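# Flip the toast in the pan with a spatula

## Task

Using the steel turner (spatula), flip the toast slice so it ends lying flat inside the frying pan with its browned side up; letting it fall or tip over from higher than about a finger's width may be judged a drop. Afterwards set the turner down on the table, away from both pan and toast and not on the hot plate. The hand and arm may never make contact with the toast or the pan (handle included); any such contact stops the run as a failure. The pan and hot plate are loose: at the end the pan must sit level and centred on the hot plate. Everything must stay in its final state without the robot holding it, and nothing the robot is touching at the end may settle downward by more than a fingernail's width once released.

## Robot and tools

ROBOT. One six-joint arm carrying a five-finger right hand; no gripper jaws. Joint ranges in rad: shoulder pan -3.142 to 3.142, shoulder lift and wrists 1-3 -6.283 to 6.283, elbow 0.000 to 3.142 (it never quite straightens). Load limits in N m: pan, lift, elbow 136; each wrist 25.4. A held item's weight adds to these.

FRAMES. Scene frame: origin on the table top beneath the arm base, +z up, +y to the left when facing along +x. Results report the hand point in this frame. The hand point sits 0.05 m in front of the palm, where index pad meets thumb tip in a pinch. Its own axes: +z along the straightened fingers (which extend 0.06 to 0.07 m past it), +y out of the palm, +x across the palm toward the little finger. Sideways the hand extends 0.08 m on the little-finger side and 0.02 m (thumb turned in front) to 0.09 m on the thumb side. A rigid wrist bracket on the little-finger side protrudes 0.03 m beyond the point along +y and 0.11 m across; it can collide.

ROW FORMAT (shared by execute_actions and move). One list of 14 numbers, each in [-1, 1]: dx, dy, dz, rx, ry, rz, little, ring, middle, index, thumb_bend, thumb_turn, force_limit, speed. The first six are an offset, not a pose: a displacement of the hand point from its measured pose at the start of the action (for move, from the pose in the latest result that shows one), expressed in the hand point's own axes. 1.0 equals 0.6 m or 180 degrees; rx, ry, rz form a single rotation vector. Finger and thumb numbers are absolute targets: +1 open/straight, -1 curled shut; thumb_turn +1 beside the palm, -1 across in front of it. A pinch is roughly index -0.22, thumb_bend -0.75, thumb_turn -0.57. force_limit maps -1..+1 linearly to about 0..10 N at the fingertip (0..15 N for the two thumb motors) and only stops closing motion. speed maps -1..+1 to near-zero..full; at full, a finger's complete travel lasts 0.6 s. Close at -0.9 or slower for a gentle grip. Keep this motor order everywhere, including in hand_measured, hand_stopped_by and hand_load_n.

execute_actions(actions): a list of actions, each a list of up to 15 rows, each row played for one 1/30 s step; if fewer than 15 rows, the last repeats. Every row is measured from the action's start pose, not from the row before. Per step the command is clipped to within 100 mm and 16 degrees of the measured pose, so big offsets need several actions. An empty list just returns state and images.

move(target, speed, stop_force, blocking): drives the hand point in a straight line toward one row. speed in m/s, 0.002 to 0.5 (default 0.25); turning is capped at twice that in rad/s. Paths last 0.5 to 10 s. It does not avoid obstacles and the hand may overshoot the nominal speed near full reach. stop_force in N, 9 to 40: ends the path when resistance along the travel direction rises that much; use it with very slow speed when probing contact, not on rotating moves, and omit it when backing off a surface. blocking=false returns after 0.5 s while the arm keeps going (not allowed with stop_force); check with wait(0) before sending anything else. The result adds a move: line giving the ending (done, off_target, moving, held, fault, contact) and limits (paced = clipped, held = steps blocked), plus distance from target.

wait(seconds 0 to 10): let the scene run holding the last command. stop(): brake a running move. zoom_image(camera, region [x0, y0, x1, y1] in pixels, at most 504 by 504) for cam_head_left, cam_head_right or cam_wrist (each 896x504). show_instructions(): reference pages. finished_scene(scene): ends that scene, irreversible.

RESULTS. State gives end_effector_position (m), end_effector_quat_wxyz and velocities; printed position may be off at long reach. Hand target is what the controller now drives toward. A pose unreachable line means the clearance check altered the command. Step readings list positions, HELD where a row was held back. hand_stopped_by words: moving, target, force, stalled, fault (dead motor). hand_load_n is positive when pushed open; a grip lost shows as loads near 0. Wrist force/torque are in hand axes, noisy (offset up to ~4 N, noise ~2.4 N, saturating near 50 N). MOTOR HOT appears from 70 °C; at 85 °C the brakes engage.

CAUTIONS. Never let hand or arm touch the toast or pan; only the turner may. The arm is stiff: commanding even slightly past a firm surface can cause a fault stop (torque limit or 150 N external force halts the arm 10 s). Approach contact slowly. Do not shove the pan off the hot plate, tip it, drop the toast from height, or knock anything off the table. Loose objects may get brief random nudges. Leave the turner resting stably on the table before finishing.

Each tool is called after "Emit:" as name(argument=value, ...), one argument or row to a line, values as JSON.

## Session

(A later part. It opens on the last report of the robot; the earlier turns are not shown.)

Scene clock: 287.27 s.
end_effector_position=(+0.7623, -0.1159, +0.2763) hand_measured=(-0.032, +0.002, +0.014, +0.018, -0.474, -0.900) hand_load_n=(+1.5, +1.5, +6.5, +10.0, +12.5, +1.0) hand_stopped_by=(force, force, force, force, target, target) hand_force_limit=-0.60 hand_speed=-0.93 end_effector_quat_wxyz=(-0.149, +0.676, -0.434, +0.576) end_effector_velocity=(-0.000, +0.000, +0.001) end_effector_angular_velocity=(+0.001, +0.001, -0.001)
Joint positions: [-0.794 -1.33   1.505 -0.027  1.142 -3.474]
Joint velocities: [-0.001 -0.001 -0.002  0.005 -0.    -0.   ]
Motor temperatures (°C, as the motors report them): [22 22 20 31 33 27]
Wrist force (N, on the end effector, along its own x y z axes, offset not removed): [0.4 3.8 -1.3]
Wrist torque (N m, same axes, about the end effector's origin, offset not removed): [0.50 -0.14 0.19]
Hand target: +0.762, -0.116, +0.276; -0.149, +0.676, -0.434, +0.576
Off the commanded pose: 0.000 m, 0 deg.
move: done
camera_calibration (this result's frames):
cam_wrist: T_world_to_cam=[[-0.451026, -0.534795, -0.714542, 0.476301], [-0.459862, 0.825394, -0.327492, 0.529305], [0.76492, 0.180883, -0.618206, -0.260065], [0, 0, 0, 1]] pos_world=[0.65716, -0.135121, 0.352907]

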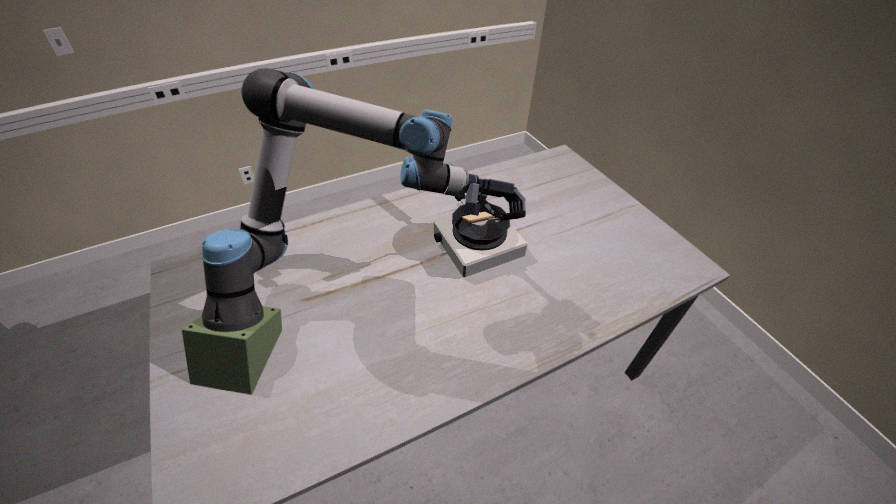

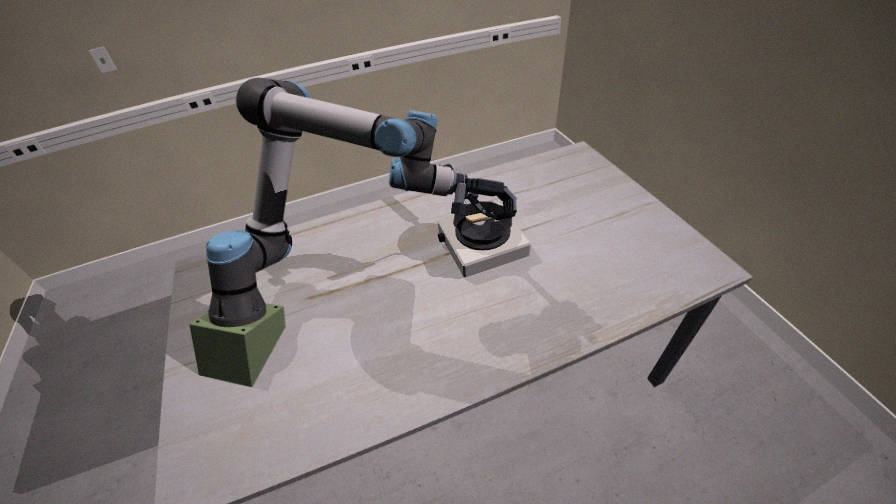

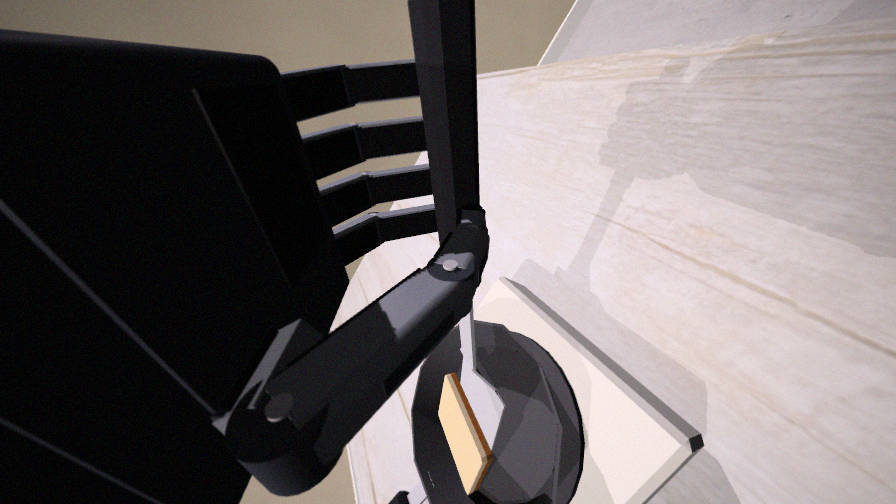

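Emit:
execute_actions(
  actions=[],
)

Scene clock: 293.73 s.
end_effector_position=(+0.7623, -0.1159, +0.2765) hand_measured=(-0.032, +0.002, +0.014, +0.018, -0.474, -0.900) hand_load_n=(+1.5, +1.5, +6.5, +10.0, +12.5, +1.0) hand_stopped_by=(force, force, force, force, target, target) hand_force_limit=-0.60 hand_speed=-0.93 end_effector_quat_wxyz=(-0.149, +0.676, -0.434, +0.576) end_effector_velocity=(-0.000, -0.000, -0.000) end_effector_angular_velocity=(-0.000, +0.000, -0.000)
Joint positions: [-0.794 -1.33   1.504 -0.027  1.142 -3.474]
Joint velocities: [-0.     0.     0.001 -0.001 -0.    -0.   ]
Motor temperatures (°C, as the motors report them): [22 22 20 31 33 27]
Wrist force (N, on the end effector, along its own x y z axes, offset not removed): [-0.2 2.5 -1.6]
Wrist torque (N m, same axes, about the end effector's origin, offset not removed): [0.53 0.05 0.19]
Hand target: +0.762, -0.116, +0.276; -0.149, +0.676, -0.434, +0.576
Off the commanded pose: 0.000 m, 0 deg.
camera_calibration (this result's frames):
cam_wrist: T_world_to_cam=[[-0.451032, -0.534796, -0.714538, 0.47643], [-0.459864, 0.825394, -0.32749, 0.529307], [0.764915, 0.180882, -0.618212, -0.259992], [0, 0, 0, 1]] pos_world=[0.657166, -0.135066, 0.35304]

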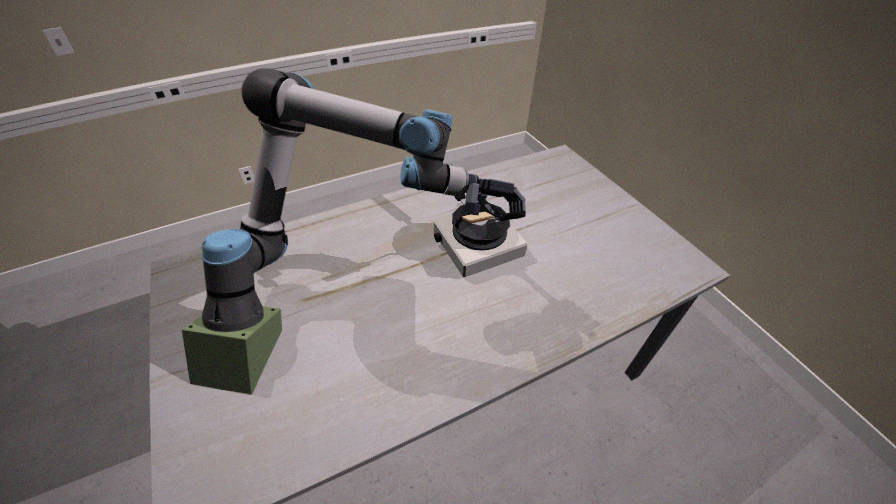

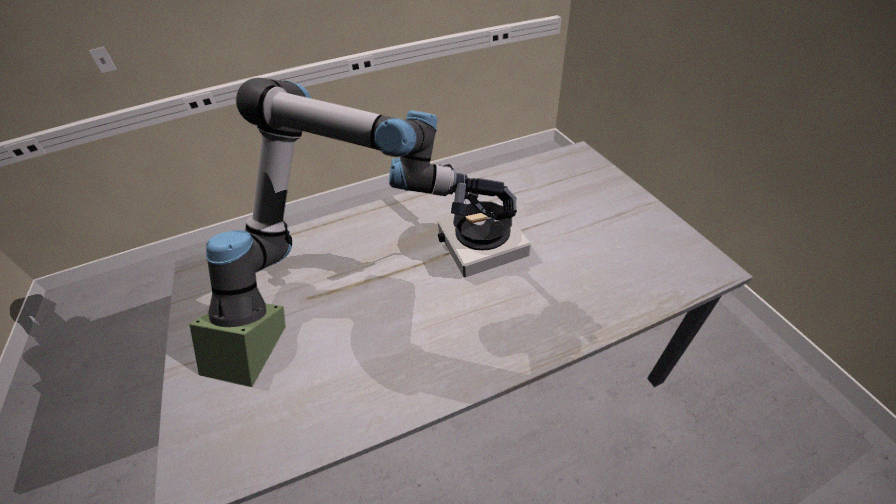

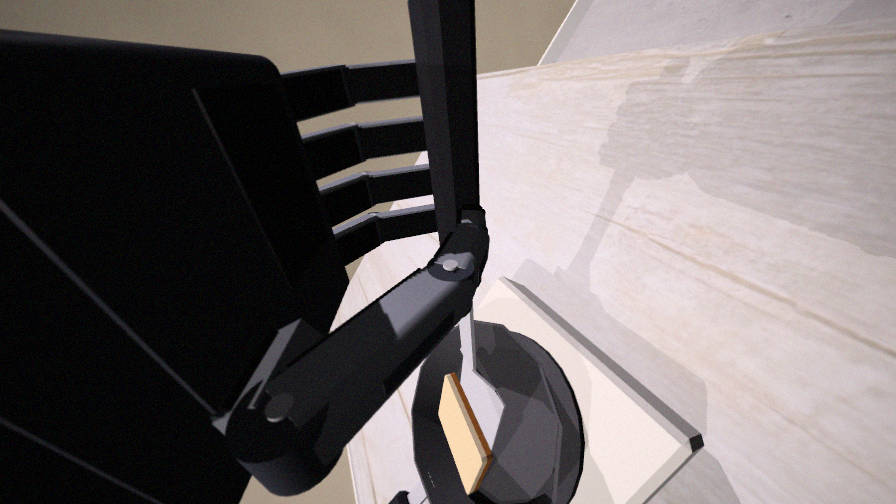

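Emit:
zoom_image(
  camera="cam_wrist",
  region=[390, 334, 590, 504],
)

Emit:
zoom_image(
  camera="cam_head_right",
  region=[430, 170, 550, 270],
)

Region (390, 334, 590, 504) of cam_wrist's 896x504 image, scaled by 2.520, with more detail than that image has; it fills the top 428 rows of this view, and the rest is white.

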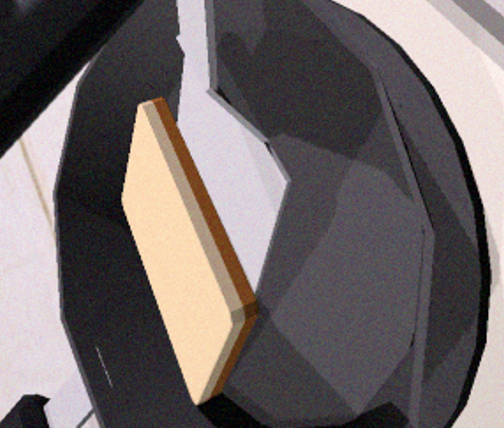

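Region (430, 170, 550, 270) of cam_head_right's 896x504 image, scaled by 4.200, with more detail than that image has.

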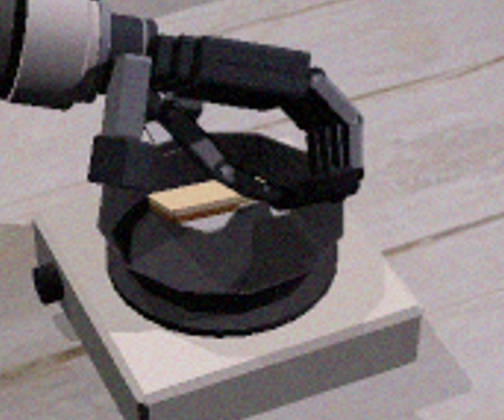

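Emit:
move(
  target=[-0.0025, -0.0426, -0.0172, 0, 0, 0, -0.45, -0.45, -0.4, -0.45, -0.48, -0.9, -0.6, -0.93],
  speed=0.015,
)

Emit:
zoom_image(
  camera="cam_wrist",
  region=[390, 334, 590, 504],
)

Emit:
zoom_image(
  camera="cam_head_right",
  region=[430, 170, 550, 270],
)

Scene clock: 301.07 s.
end_effector_position=(+0.7636, -0.0970, +0.2964) hand_measured=(-0.032, +0.002, +0.014, +0.018, -0.474, -0.900) hand_load_n=(+1.5, +1.5, +6.5, +10.0, +12.5, +1.0) hand_stopped_by=(force, force, force, force, target, target) hand_force_limit=-0.60 hand_speed=-0.93 end_effector_quat_wxyz=(-0.149, +0.676, -0.434, +0.576) end_effector_velocity=(+0.000, +0.001, +0.001) end_effector_angular_velocity=(+0.002, -0.000, -0.001)
Joint positions: [-0.785 -1.359  1.475  0.03   1.152 -3.473]
Joint velocities: [ 0.    -0.002 -0.002  0.004  0.001  0.002]
Motor temperatures (°C, as the motors report them): [22 22 20 31 33 27]
Wrist force (N, on the end effector, along its own x y z axes, offset not removed): [-1.6 3.1 0.3]
Wrist torque (N m, same axes, about the end effector's origin, offset not removed): [0.27 0.19 0.17]
Hand target: +0.764, -0.097, +0.296; -0.149, +0.676, -0.434, +0.576
Off the commanded pose: 0.000 m, 0 deg.
move: done
camera_calibration (this result's frames):
cam_wrist: T_world_to_cam=[[-0.451019, -0.534792, -0.714548, 0.501317], [-0.459864, 0.825394, -0.327489, 0.520793], [0.764923, 0.180891, -0.618201, -0.2521], [0, 0, 0, 1]] pos_world=[0.658434, -0.116156, 0.372921]

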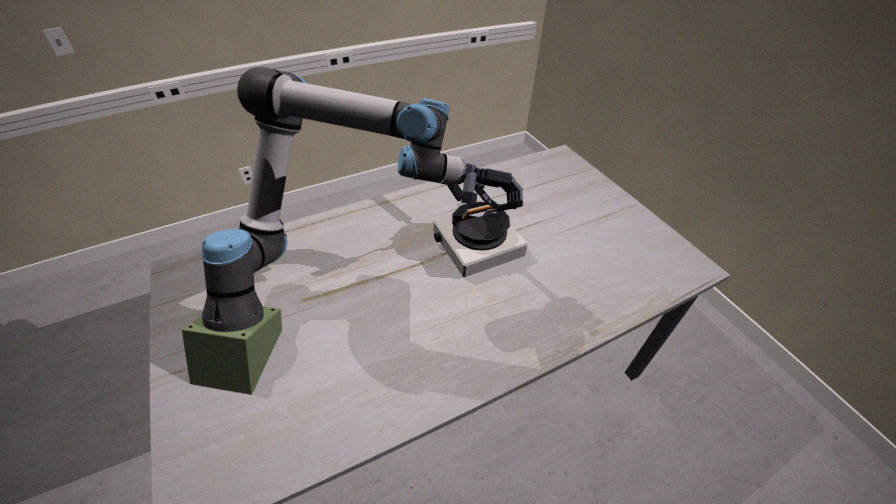

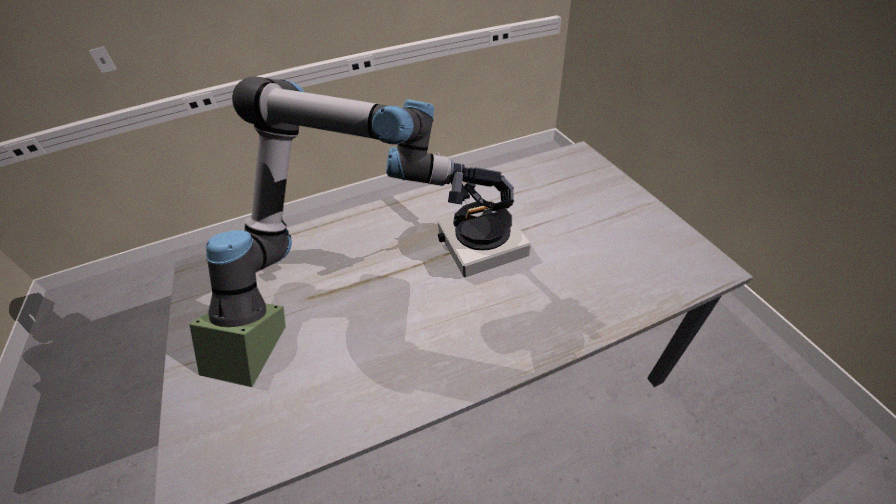

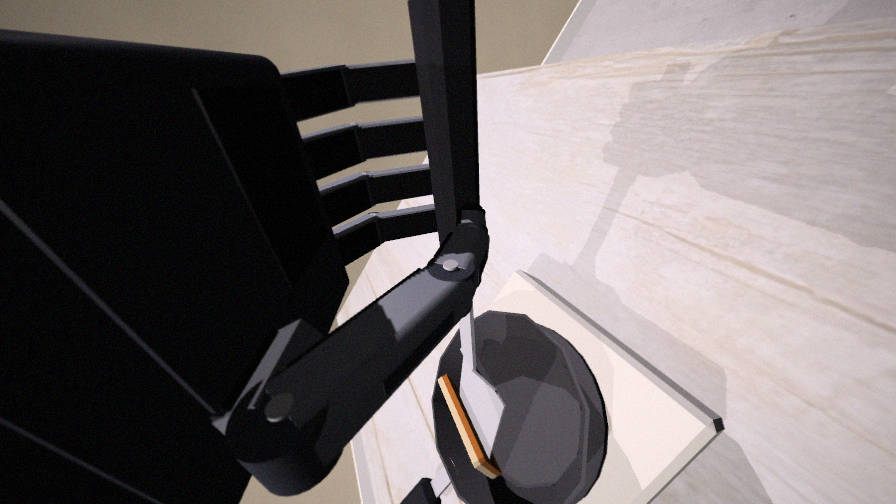

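Region (390, 334, 590, 504) of cam_wrist's 896x504 image, scaled by 2.520, with more detail than that image has; it fills the top 428 rows of this view, and the rest is white.

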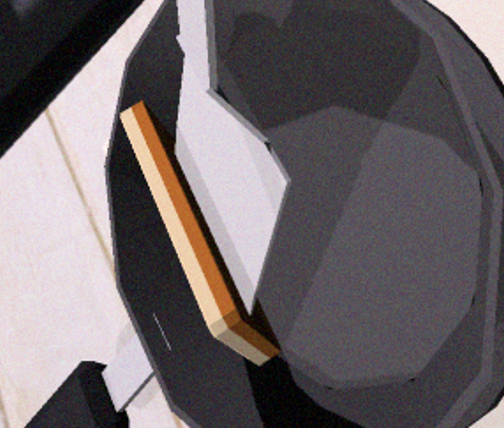

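Region (430, 170, 550, 270) of cam_head_right's 896x504 image, scaled by 4.200, with more detail than that image has.

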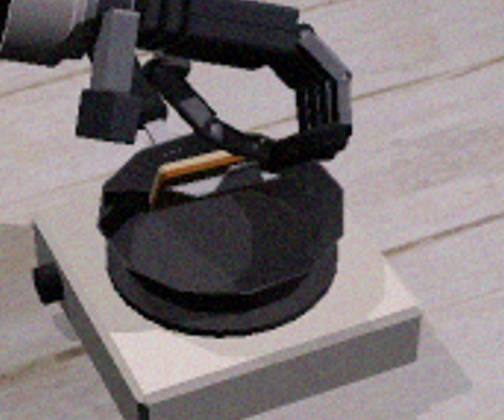

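Emit:
move(
  target=[-0.0122, -0.0178, -0.0070, 0, 0, 0, -0.45, -0.45, -0.4, -0.45, -0.48, -0.9, -0.6, -0.93],
  speed=0.012,
)

Emit:
zoom_image(
  camera="cam_wrist",
  region=[390, 334, 590, 504],
)

Emit:
zoom_image(
  camera="cam_head_right",
  region=[430, 170, 550, 270],
)

Scene clock: 306.33 s.
end_effector_position=(+0.7645, -0.0842, +0.3003) hand_measured=(-0.032, +0.002, +0.014, +0.018, -0.474, -0.900) hand_load_n=(+1.5, +1.5, +6.5, +10.0, +12.5, +1.0) hand_stopped_by=(force, force, force, force, target, target) hand_force_limit=-0.60 hand_speed=-0.93 end_effector_quat_wxyz=(-0.149, +0.676, -0.434, +0.576) end_effector_velocity=(-0.000, +0.002, +0.000) end_effector_angular_velocity=(-0.001, +0.001, -0.001)
Joint positions: [-0.768 -1.372  1.468  0.049  1.169 -3.47 ]
Joint velocities: [ 0.003 -0.002 -0.001  0.003  0.004 -0.001]
Motor temperatures (°C, as the motors report them): [22 22 20 31 33 27]
Wrist force (N, on the end effector, along its own x y z axes, offset not removed): [1.3 2.9 -0.5]
Wrist torque (N m, same axes, about the end effector's origin, offset not removed): [0.48 -0.26 0.26]
Hand target: +0.765, -0.084, +0.300; -0.149, +0.676, -0.434, +0.576
Off the commanded pose: 0.000 m, 0 deg.
move: done
camera_calibration (this result's frames):
cam_wrist: T_world_to_cam=[[-0.451005, -0.534786, -0.714562, 0.511383], [-0.459868, 0.825395, -0.327483, 0.511909], [0.764929, 0.180908, -0.618188, -0.252687], [0, 0, 0, 1]] pos_world=[0.659334, -0.103334, 0.376848]

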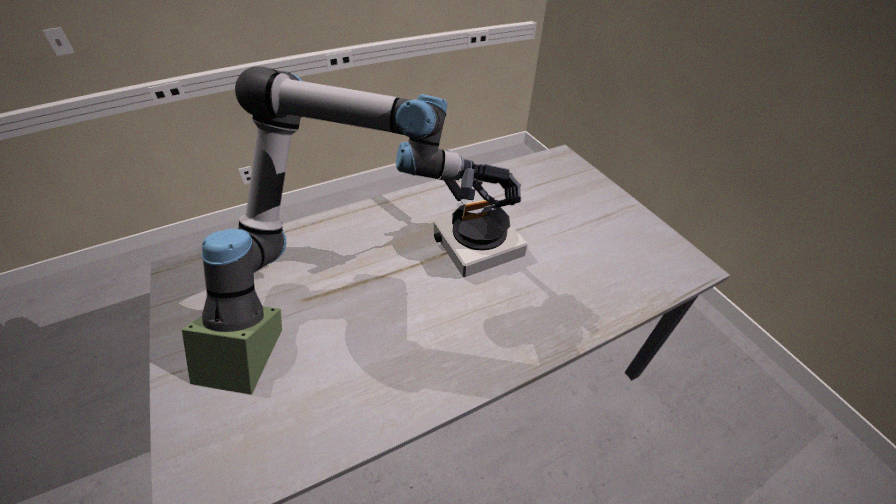

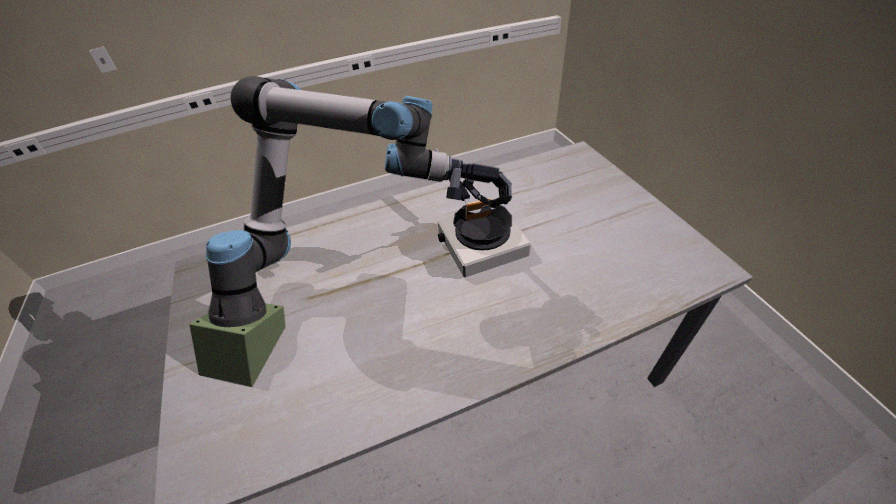

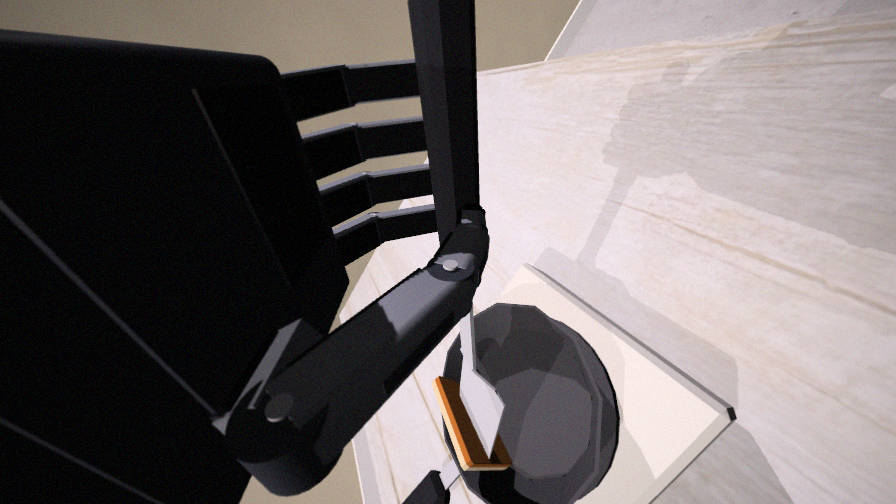

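Region (390, 334, 590, 504) of cam_wrist's 896x504 image, scaled by 2.520, with more detail than that image has; it fills the top 428 rows of this view, and the rest is white.

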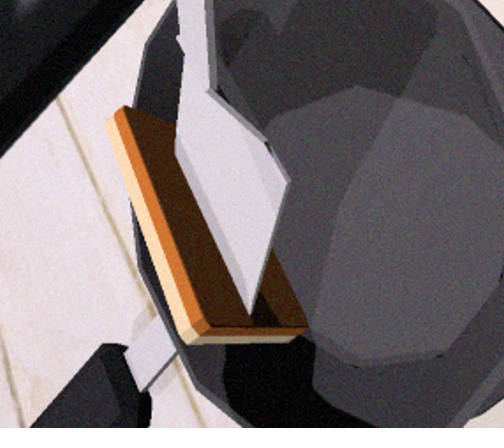

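Region (430, 170, 550, 270) of cam_head_right's 896x504 image, scaled by 4.200, with more detail than that image has.

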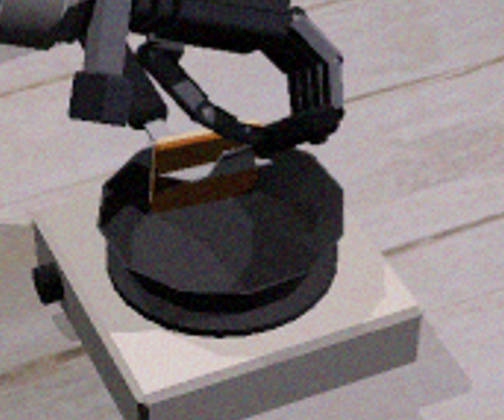

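Emit:
execute_actions(
  actions=[],
)

Emit:
zoom_image(
  camera="cam_wrist",
  region=[390, 334, 590, 504],
)

Emit:
zoom_image(
  camera="cam_head_left",
  region=[430, 170, 550, 270],
)

Scene clock: 308.23 s.
end_effector_position=(+0.7645, -0.0840, +0.3003) hand_measured=(-0.032, +0.002, +0.014, +0.018, -0.474, -0.900) hand_load_n=(+1.5, +1.5, +6.5, +10.0, +12.5, +1.0) hand_stopped_by=(force, force, force, force, target, target) hand_force_limit=-0.60 hand_speed=-0.93 end_effector_quat_wxyz=(-0.149, +0.676, -0.434, +0.576) end_effector_velocity=(+0.000, +0.001, +0.000) end_effector_angular_velocity=(+0.001, -0.000, +0.000)
Joint positions: [-0.768 -1.372  1.468  0.049  1.169 -3.47 ]
Joint velocities: [ 0.001  0.    -0.001  0.001  0.     0.001]
Motor temperatures (°C, as the motors report them): [22 22 20 31 33 27]
Wrist force (N, on the end effector, along its own x y z axes, offset not removed): [3.1 2.5 -1.2]
Wrist torque (N m, same axes, about the end effector's origin, offset not removed): [0.45 -0.44 0.48]
Hand target: +0.765, -0.084, +0.300; -0.149, +0.676, -0.434, +0.576
Off the commanded pose: 0.000 m, 0 deg.
camera_calibration (this result's frames):
cam_wrist: T_world_to_cam=[[-0.45101, -0.534784, -0.714559, 0.511518], [-0.459863, 0.825397, -0.327484, 0.51179], [0.764929, 0.180901, -0.61819, -0.252694], [0, 0, 0, 1]] pos_world=[0.659346, -0.103166, 0.3769]

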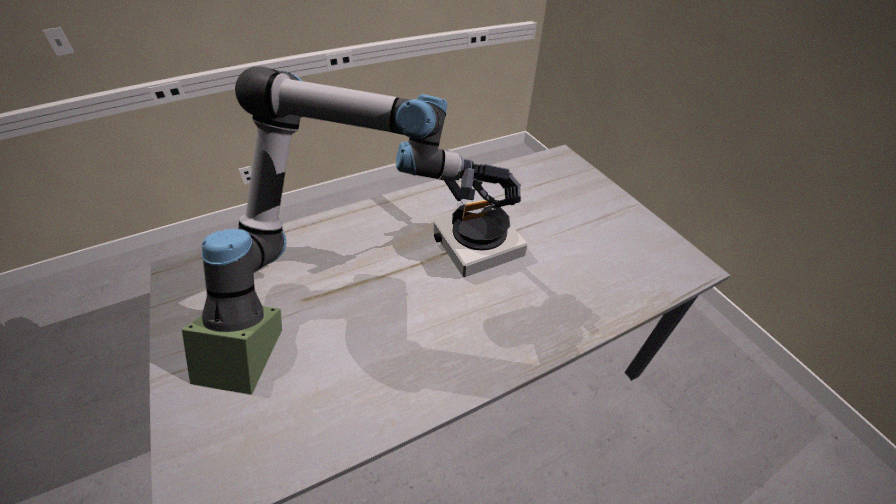

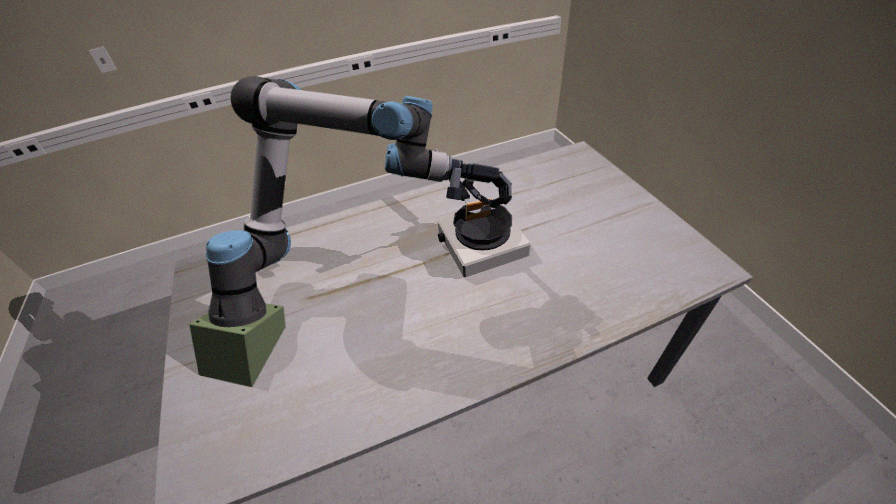

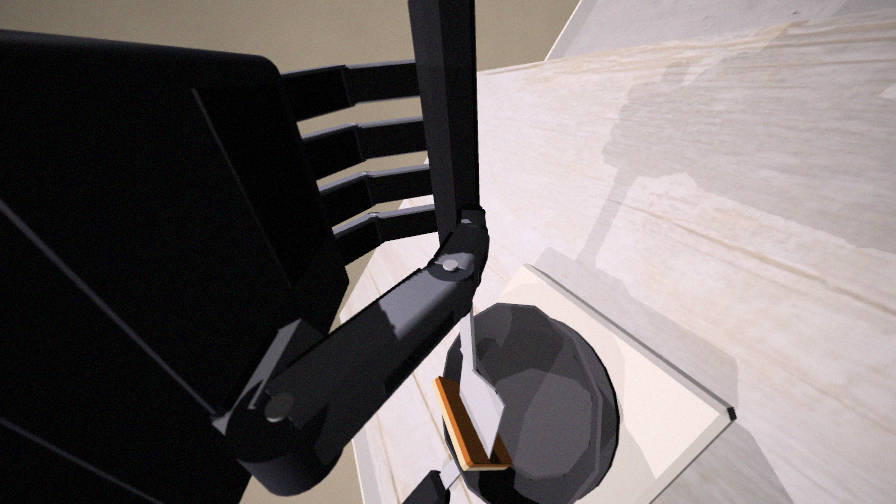

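Region (390, 334, 590, 504) of cam_wrist's 896x504 image, scaled by 2.520, with more detail than that image has; it fills the top 428 rows of this view, and the rest is white.

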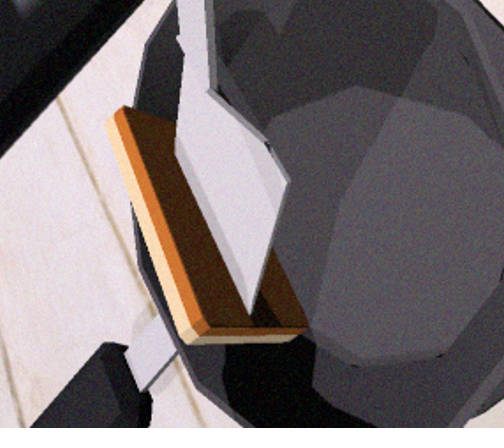

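Region (430, 170, 550, 270) of cam_head_left's 896x504 image, scaled by 4.200, with more detail than that image has.

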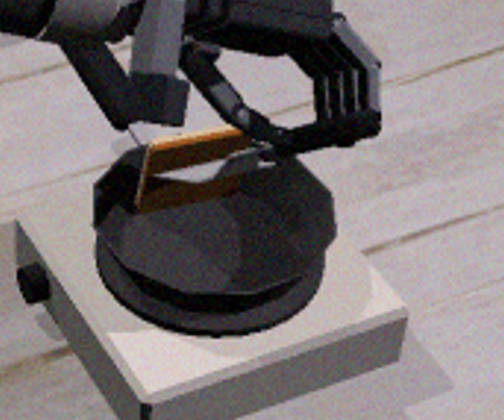

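Emit:
move(
  target=[-0.0089, -0.0071, -0.0027, 0, 0, 0, -0.45, -0.45, -0.4, -0.45, -0.48, -0.9, -0.6, -0.93],
  speed=0.006,
)

Emit:
zoom_image(
  camera="cam_wrist",
  region=[390, 334, 590, 504],
)

Emit:
zoom_image(
  camera="cam_head_left",
  region=[430, 170, 550, 270],
)

Scene clock: 317.33 s.
end_effector_position=(+0.7650, -0.0771, +0.3003) hand_measured=(-0.032, +0.002, +0.014, +0.018, -0.474, -0.900) hand_load_n=(+1.5, +1.5, +6.5, +10.0, +12.5, +1.0) hand_stopped_by=(force, force, force, force, target, target) hand_force_limit=-0.60 hand_speed=-0.93 end_effector_quat_wxyz=(-0.149, +0.676, -0.434, +0.576) end_effector_velocity=(+0.001, +0.001, +0.000) end_effector_angular_velocity=(-0.001, -0.000, +0.000)
Joint positions: [-0.756 -1.378  1.468  0.054  1.18  -3.468]
Joint velocities: [ 0.001  0.    -0.002  0.001  0.002 -0.001]
Motor temperatures (°C, as the motors report them): [22 22 20 31 33 27]
Wrist force (N, on the end effector, along its own x y z axes, offset not removed): [-0.6 0.9 -0.6]
Wrist torque (N m, same axes, about the end effector's origin, offset not removed): [0.08 0.06 0.11]
Hand target: +0.765, -0.077, +0.300; -0.149, +0.676, -0.434, +0.576
Off the commanded pose: 0.000 m, 0 deg.
move: done
camera_calibration (this result's frames):
cam_wrist: T_world_to_cam=[[-0.451004, -0.534779, -0.714568, 0.515444], [-0.459865, 0.825398, -0.327478, 0.506315], [0.764931, 0.180911, -0.618184, -0.254336], [0, 0, 0, 1]] pos_world=[0.659854, -0.0962509, 0.3769]

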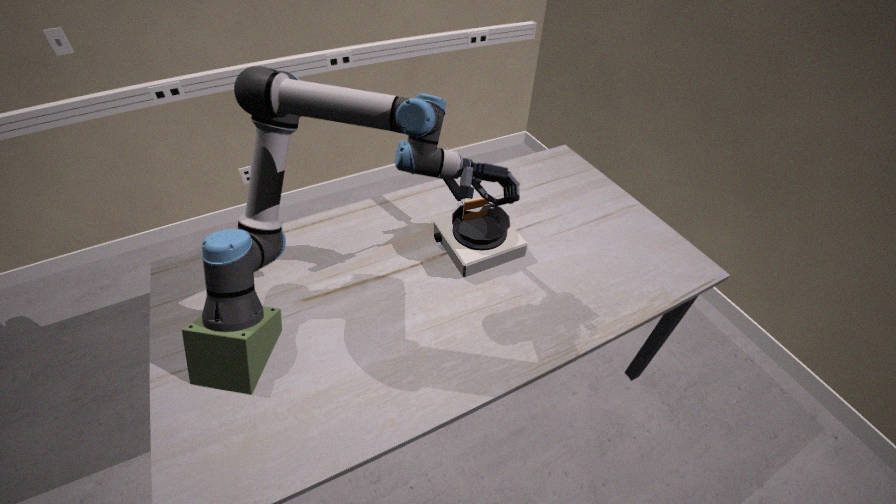

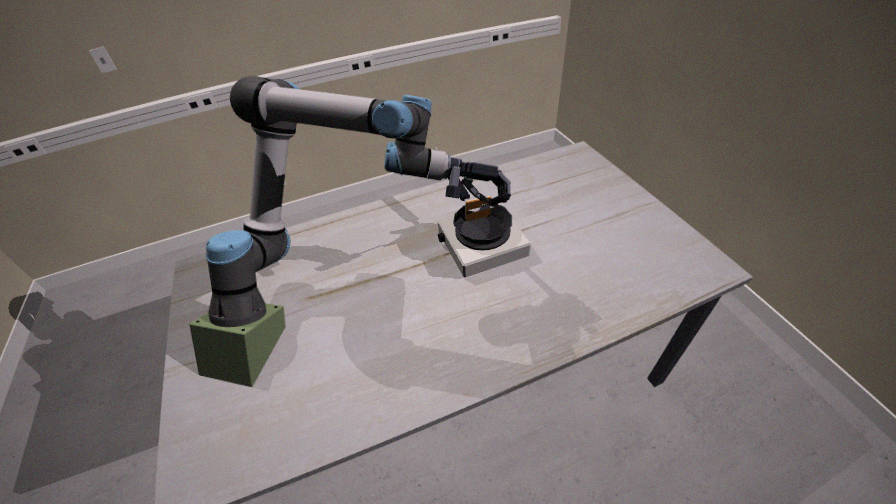

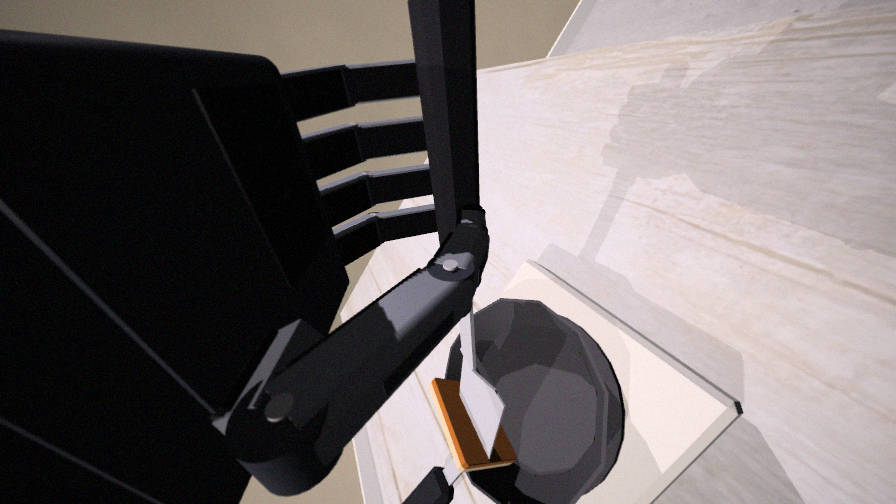

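Region (390, 334, 590, 504) of cam_wrist's 896x504 image, scaled by 2.520, with more detail than that image has; it fills the top 428 rows of this view, and the rest is white.

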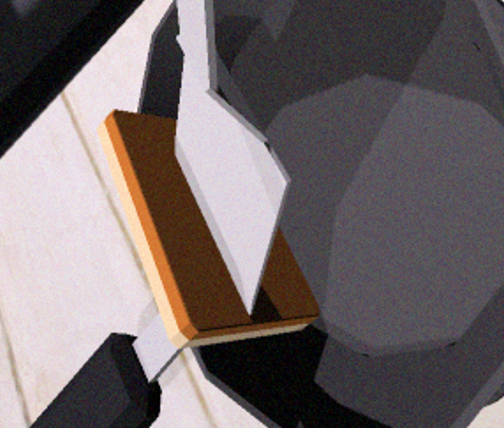

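Region (430, 170, 550, 270) of cam_head_left's 896x504 image, scaled by 4.200, with more detail than that image has.

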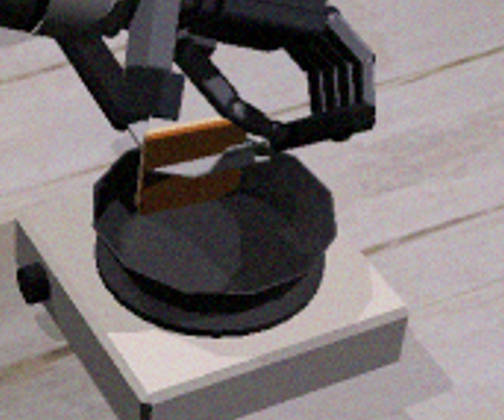

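Emit:
move(
  target=[-0.0051, -0.0040, -0.0016, 0, 0, 0, -0.45, -0.45, -0.4, -0.45, -0.48, -0.9, -0.6, -0.93],
  speed=0.005,
)

Emit:
zoom_image(
  camera="cam_wrist",
  region=[390, 334, 590, 504],
)

Emit:
zoom_image(
  camera="cam_head_left",
  region=[430, 170, 550, 270],
)

Scene clock: 323.50 s.
end_effector_position=(+0.7653, -0.0731, +0.3003) hand_measured=(-0.032, +0.002, +0.014, +0.018, -0.474, -0.900) hand_load_n=(+1.5, +1.5, +6.5, +10.0, +12.5, +1.0) hand_stopped_by=(force, force, force, force, target, target) hand_force_limit=-0.60 hand_speed=-0.93 end_effector_quat_wxyz=(-0.149, +0.676, -0.434, +0.576) end_effector_velocity=(+0.001, +0.001, +0.001) end_effector_angular_velocity=(-0.002, -0.001, +0.002)
Joint positions: [-0.75  -1.381  1.468  0.057  1.186 -3.467]
Joint velocities: [ 0.002 -0.001 -0.001 -0.     0.001 -0.001]
Motor temperatures (°C, as the motors report them): [22 22 20 31 33 27]
Wrist force (N, on the end effector, along its own x y z axes, offset not removed): [0.4 1.6 -1.2]
Wrist torque (N m, same axes, about the end effector's origin, offset not removed): [0.18 -0.10 0.24]
Hand target: +0.765, -0.073, +0.300; -0.149, +0.676, -0.434, +0.576
Off the commanded pose: 0.000 m, 0 deg.
move: done
camera_calibration (this result's frames):
cam_wrist: T_world_to_cam=[[-0.450999, -0.534777, -0.714572, 0.517639], [-0.459867, 0.825399, -0.327474, 0.503182], [0.764933, 0.180917, -0.61818, -0.255247], [0, 0, 0, 1]] pos_world=[0.660098, -0.0923258, 0.376881]

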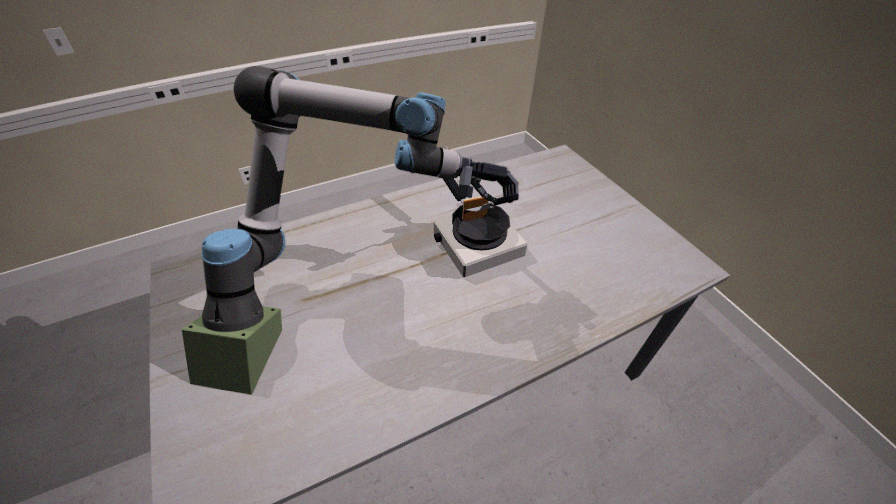

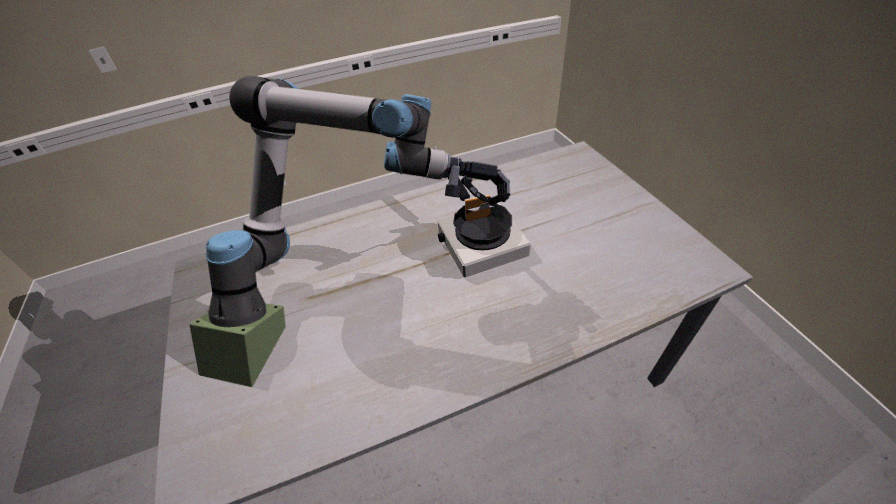

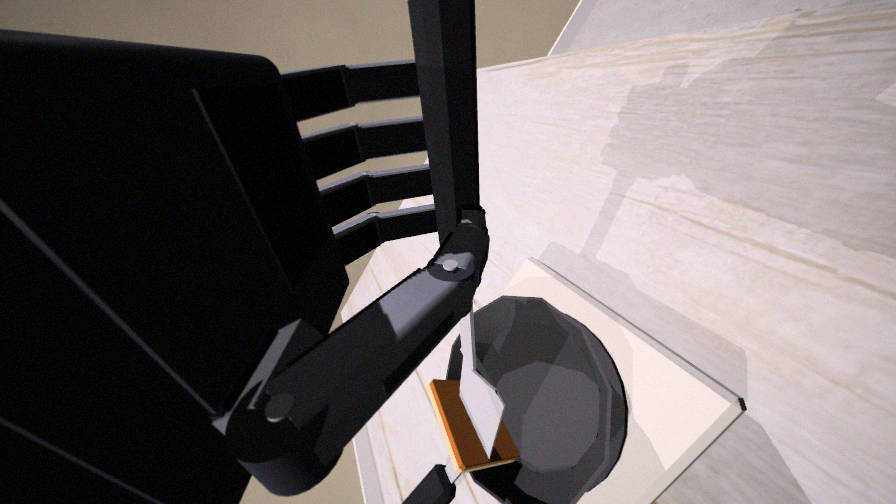

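Region (390, 334, 590, 504) of cam_wrist's 896x504 image, scaled by 2.520, with more detail than that image has; it fills the top 428 rows of this view, and the rest is white.

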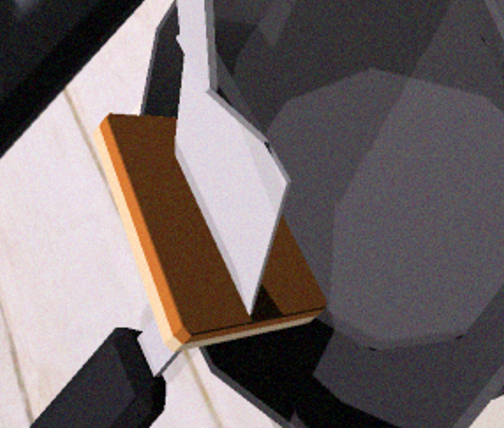

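Region (430, 170, 550, 270) of cam_head_left's 896x504 image, scaled by 4.200, with more detail than that image has.

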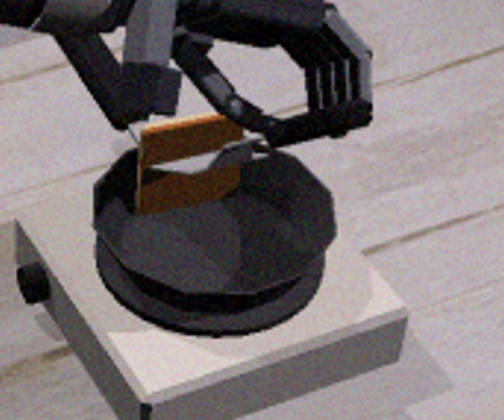

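Emit:
move(
  target=[-0.0346, 0.0375, 0.0156, 0, 0, 0, -0.45, -0.45, -0.4, -0.45, -0.48, -0.9, -0.6, -0.93],
  speed=0.015,
)

Emit:
zoom_image(
  camera="cam_wrist",
  region=[390, 334, 590, 504],
)

Emit:
zoom_image(
  camera="cam_head_left",
  region=[430, 170, 550, 270],
)

Scene clock: 339.00 s.
end_effector_position=(+0.7653, -0.0732, +0.2685) hand_measured=(-0.032, +0.002, +0.014, +0.018, -0.474, -0.900) hand_load_n=(+1.5, +1.5, +6.5, +10.0, +12.5, +1.0) hand_stopped_by=(force, force, force, force, target, target) hand_force_limit=-0.60 hand_speed=-0.93 end_effector_quat_wxyz=(-0.149, +0.676, -0.434, +0.576) end_effector_velocity=(+0.000, -0.000, -0.001) end_effector_angular_velocity=(+0.001, -0.001, -0.000)
Joint positions: [-0.717 -1.363  1.517 -0.013  1.219 -3.462]
Joint velocities: [ 0.001  0.001  0.002 -0.004  0.002  0.002]
Motor temperatures (°C, as the motors report them): [22 22 20 31 33 27]
Wrist force (N, on the end effector, along its own x y z axes, offset not removed): [1.2 3.4 -0.6]
Wrist torque (N m, same axes, about the end effector's origin, offset not removed): [0.44 -0.18 0.37]
Hand target: +0.765, -0.073, +0.268; -0.149, +0.676, -0.434, +0.576
Off the commanded pose: 0.000 m, 0 deg.
move: done
camera_calibration (this result's frames):
cam_wrist: T_world_to_cam=[[-0.450996, -0.534758, -0.714589, 0.494872], [-0.459867, 0.825407, -0.327454, 0.492812], [0.764935, 0.180935, -0.618172, -0.274965], [0, 0, 0, 1]] pos_world=[0.660144, -0.0923832, 0.345027]

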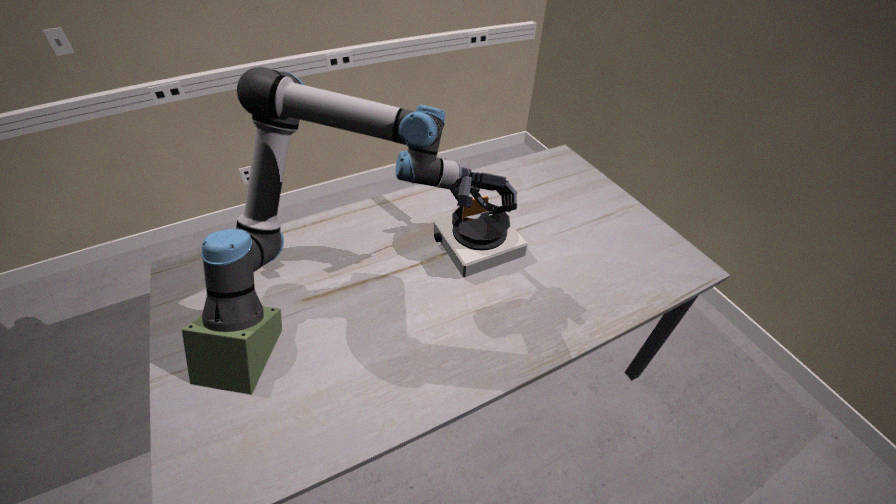

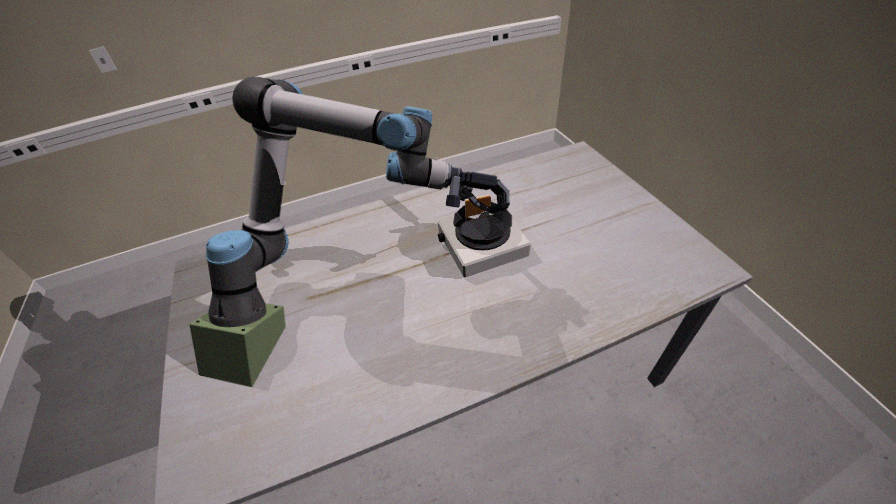

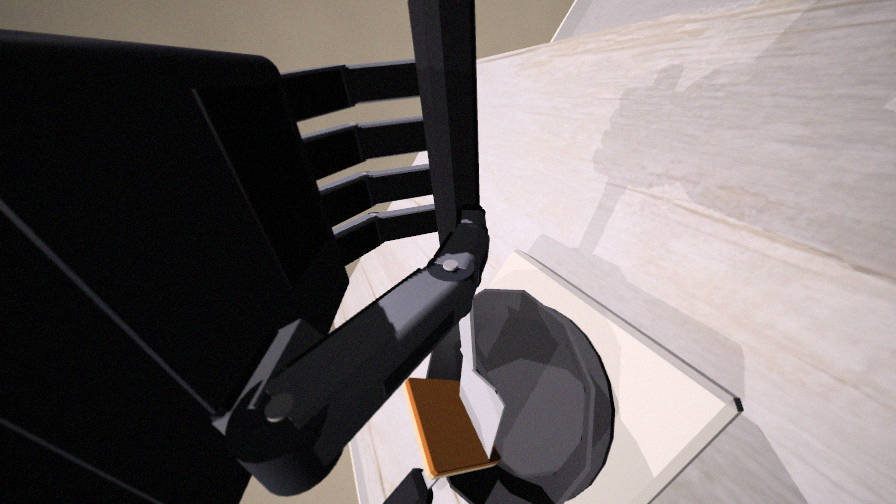

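Region (390, 334, 590, 504) of cam_wrist's 896x504 image, scaled by 2.520, with more detail than that image has; it fills the top 428 rows of this view, and the rest is white.

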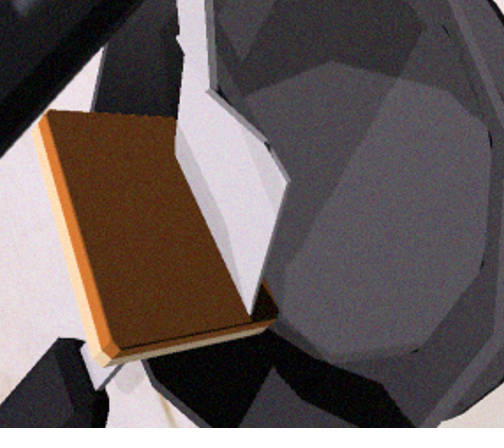

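Region (430, 170, 550, 270) of cam_head_left's 896x504 image, scaled by 4.200, with more detail than that image has.

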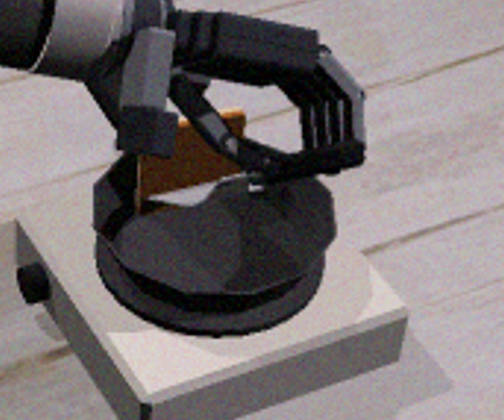

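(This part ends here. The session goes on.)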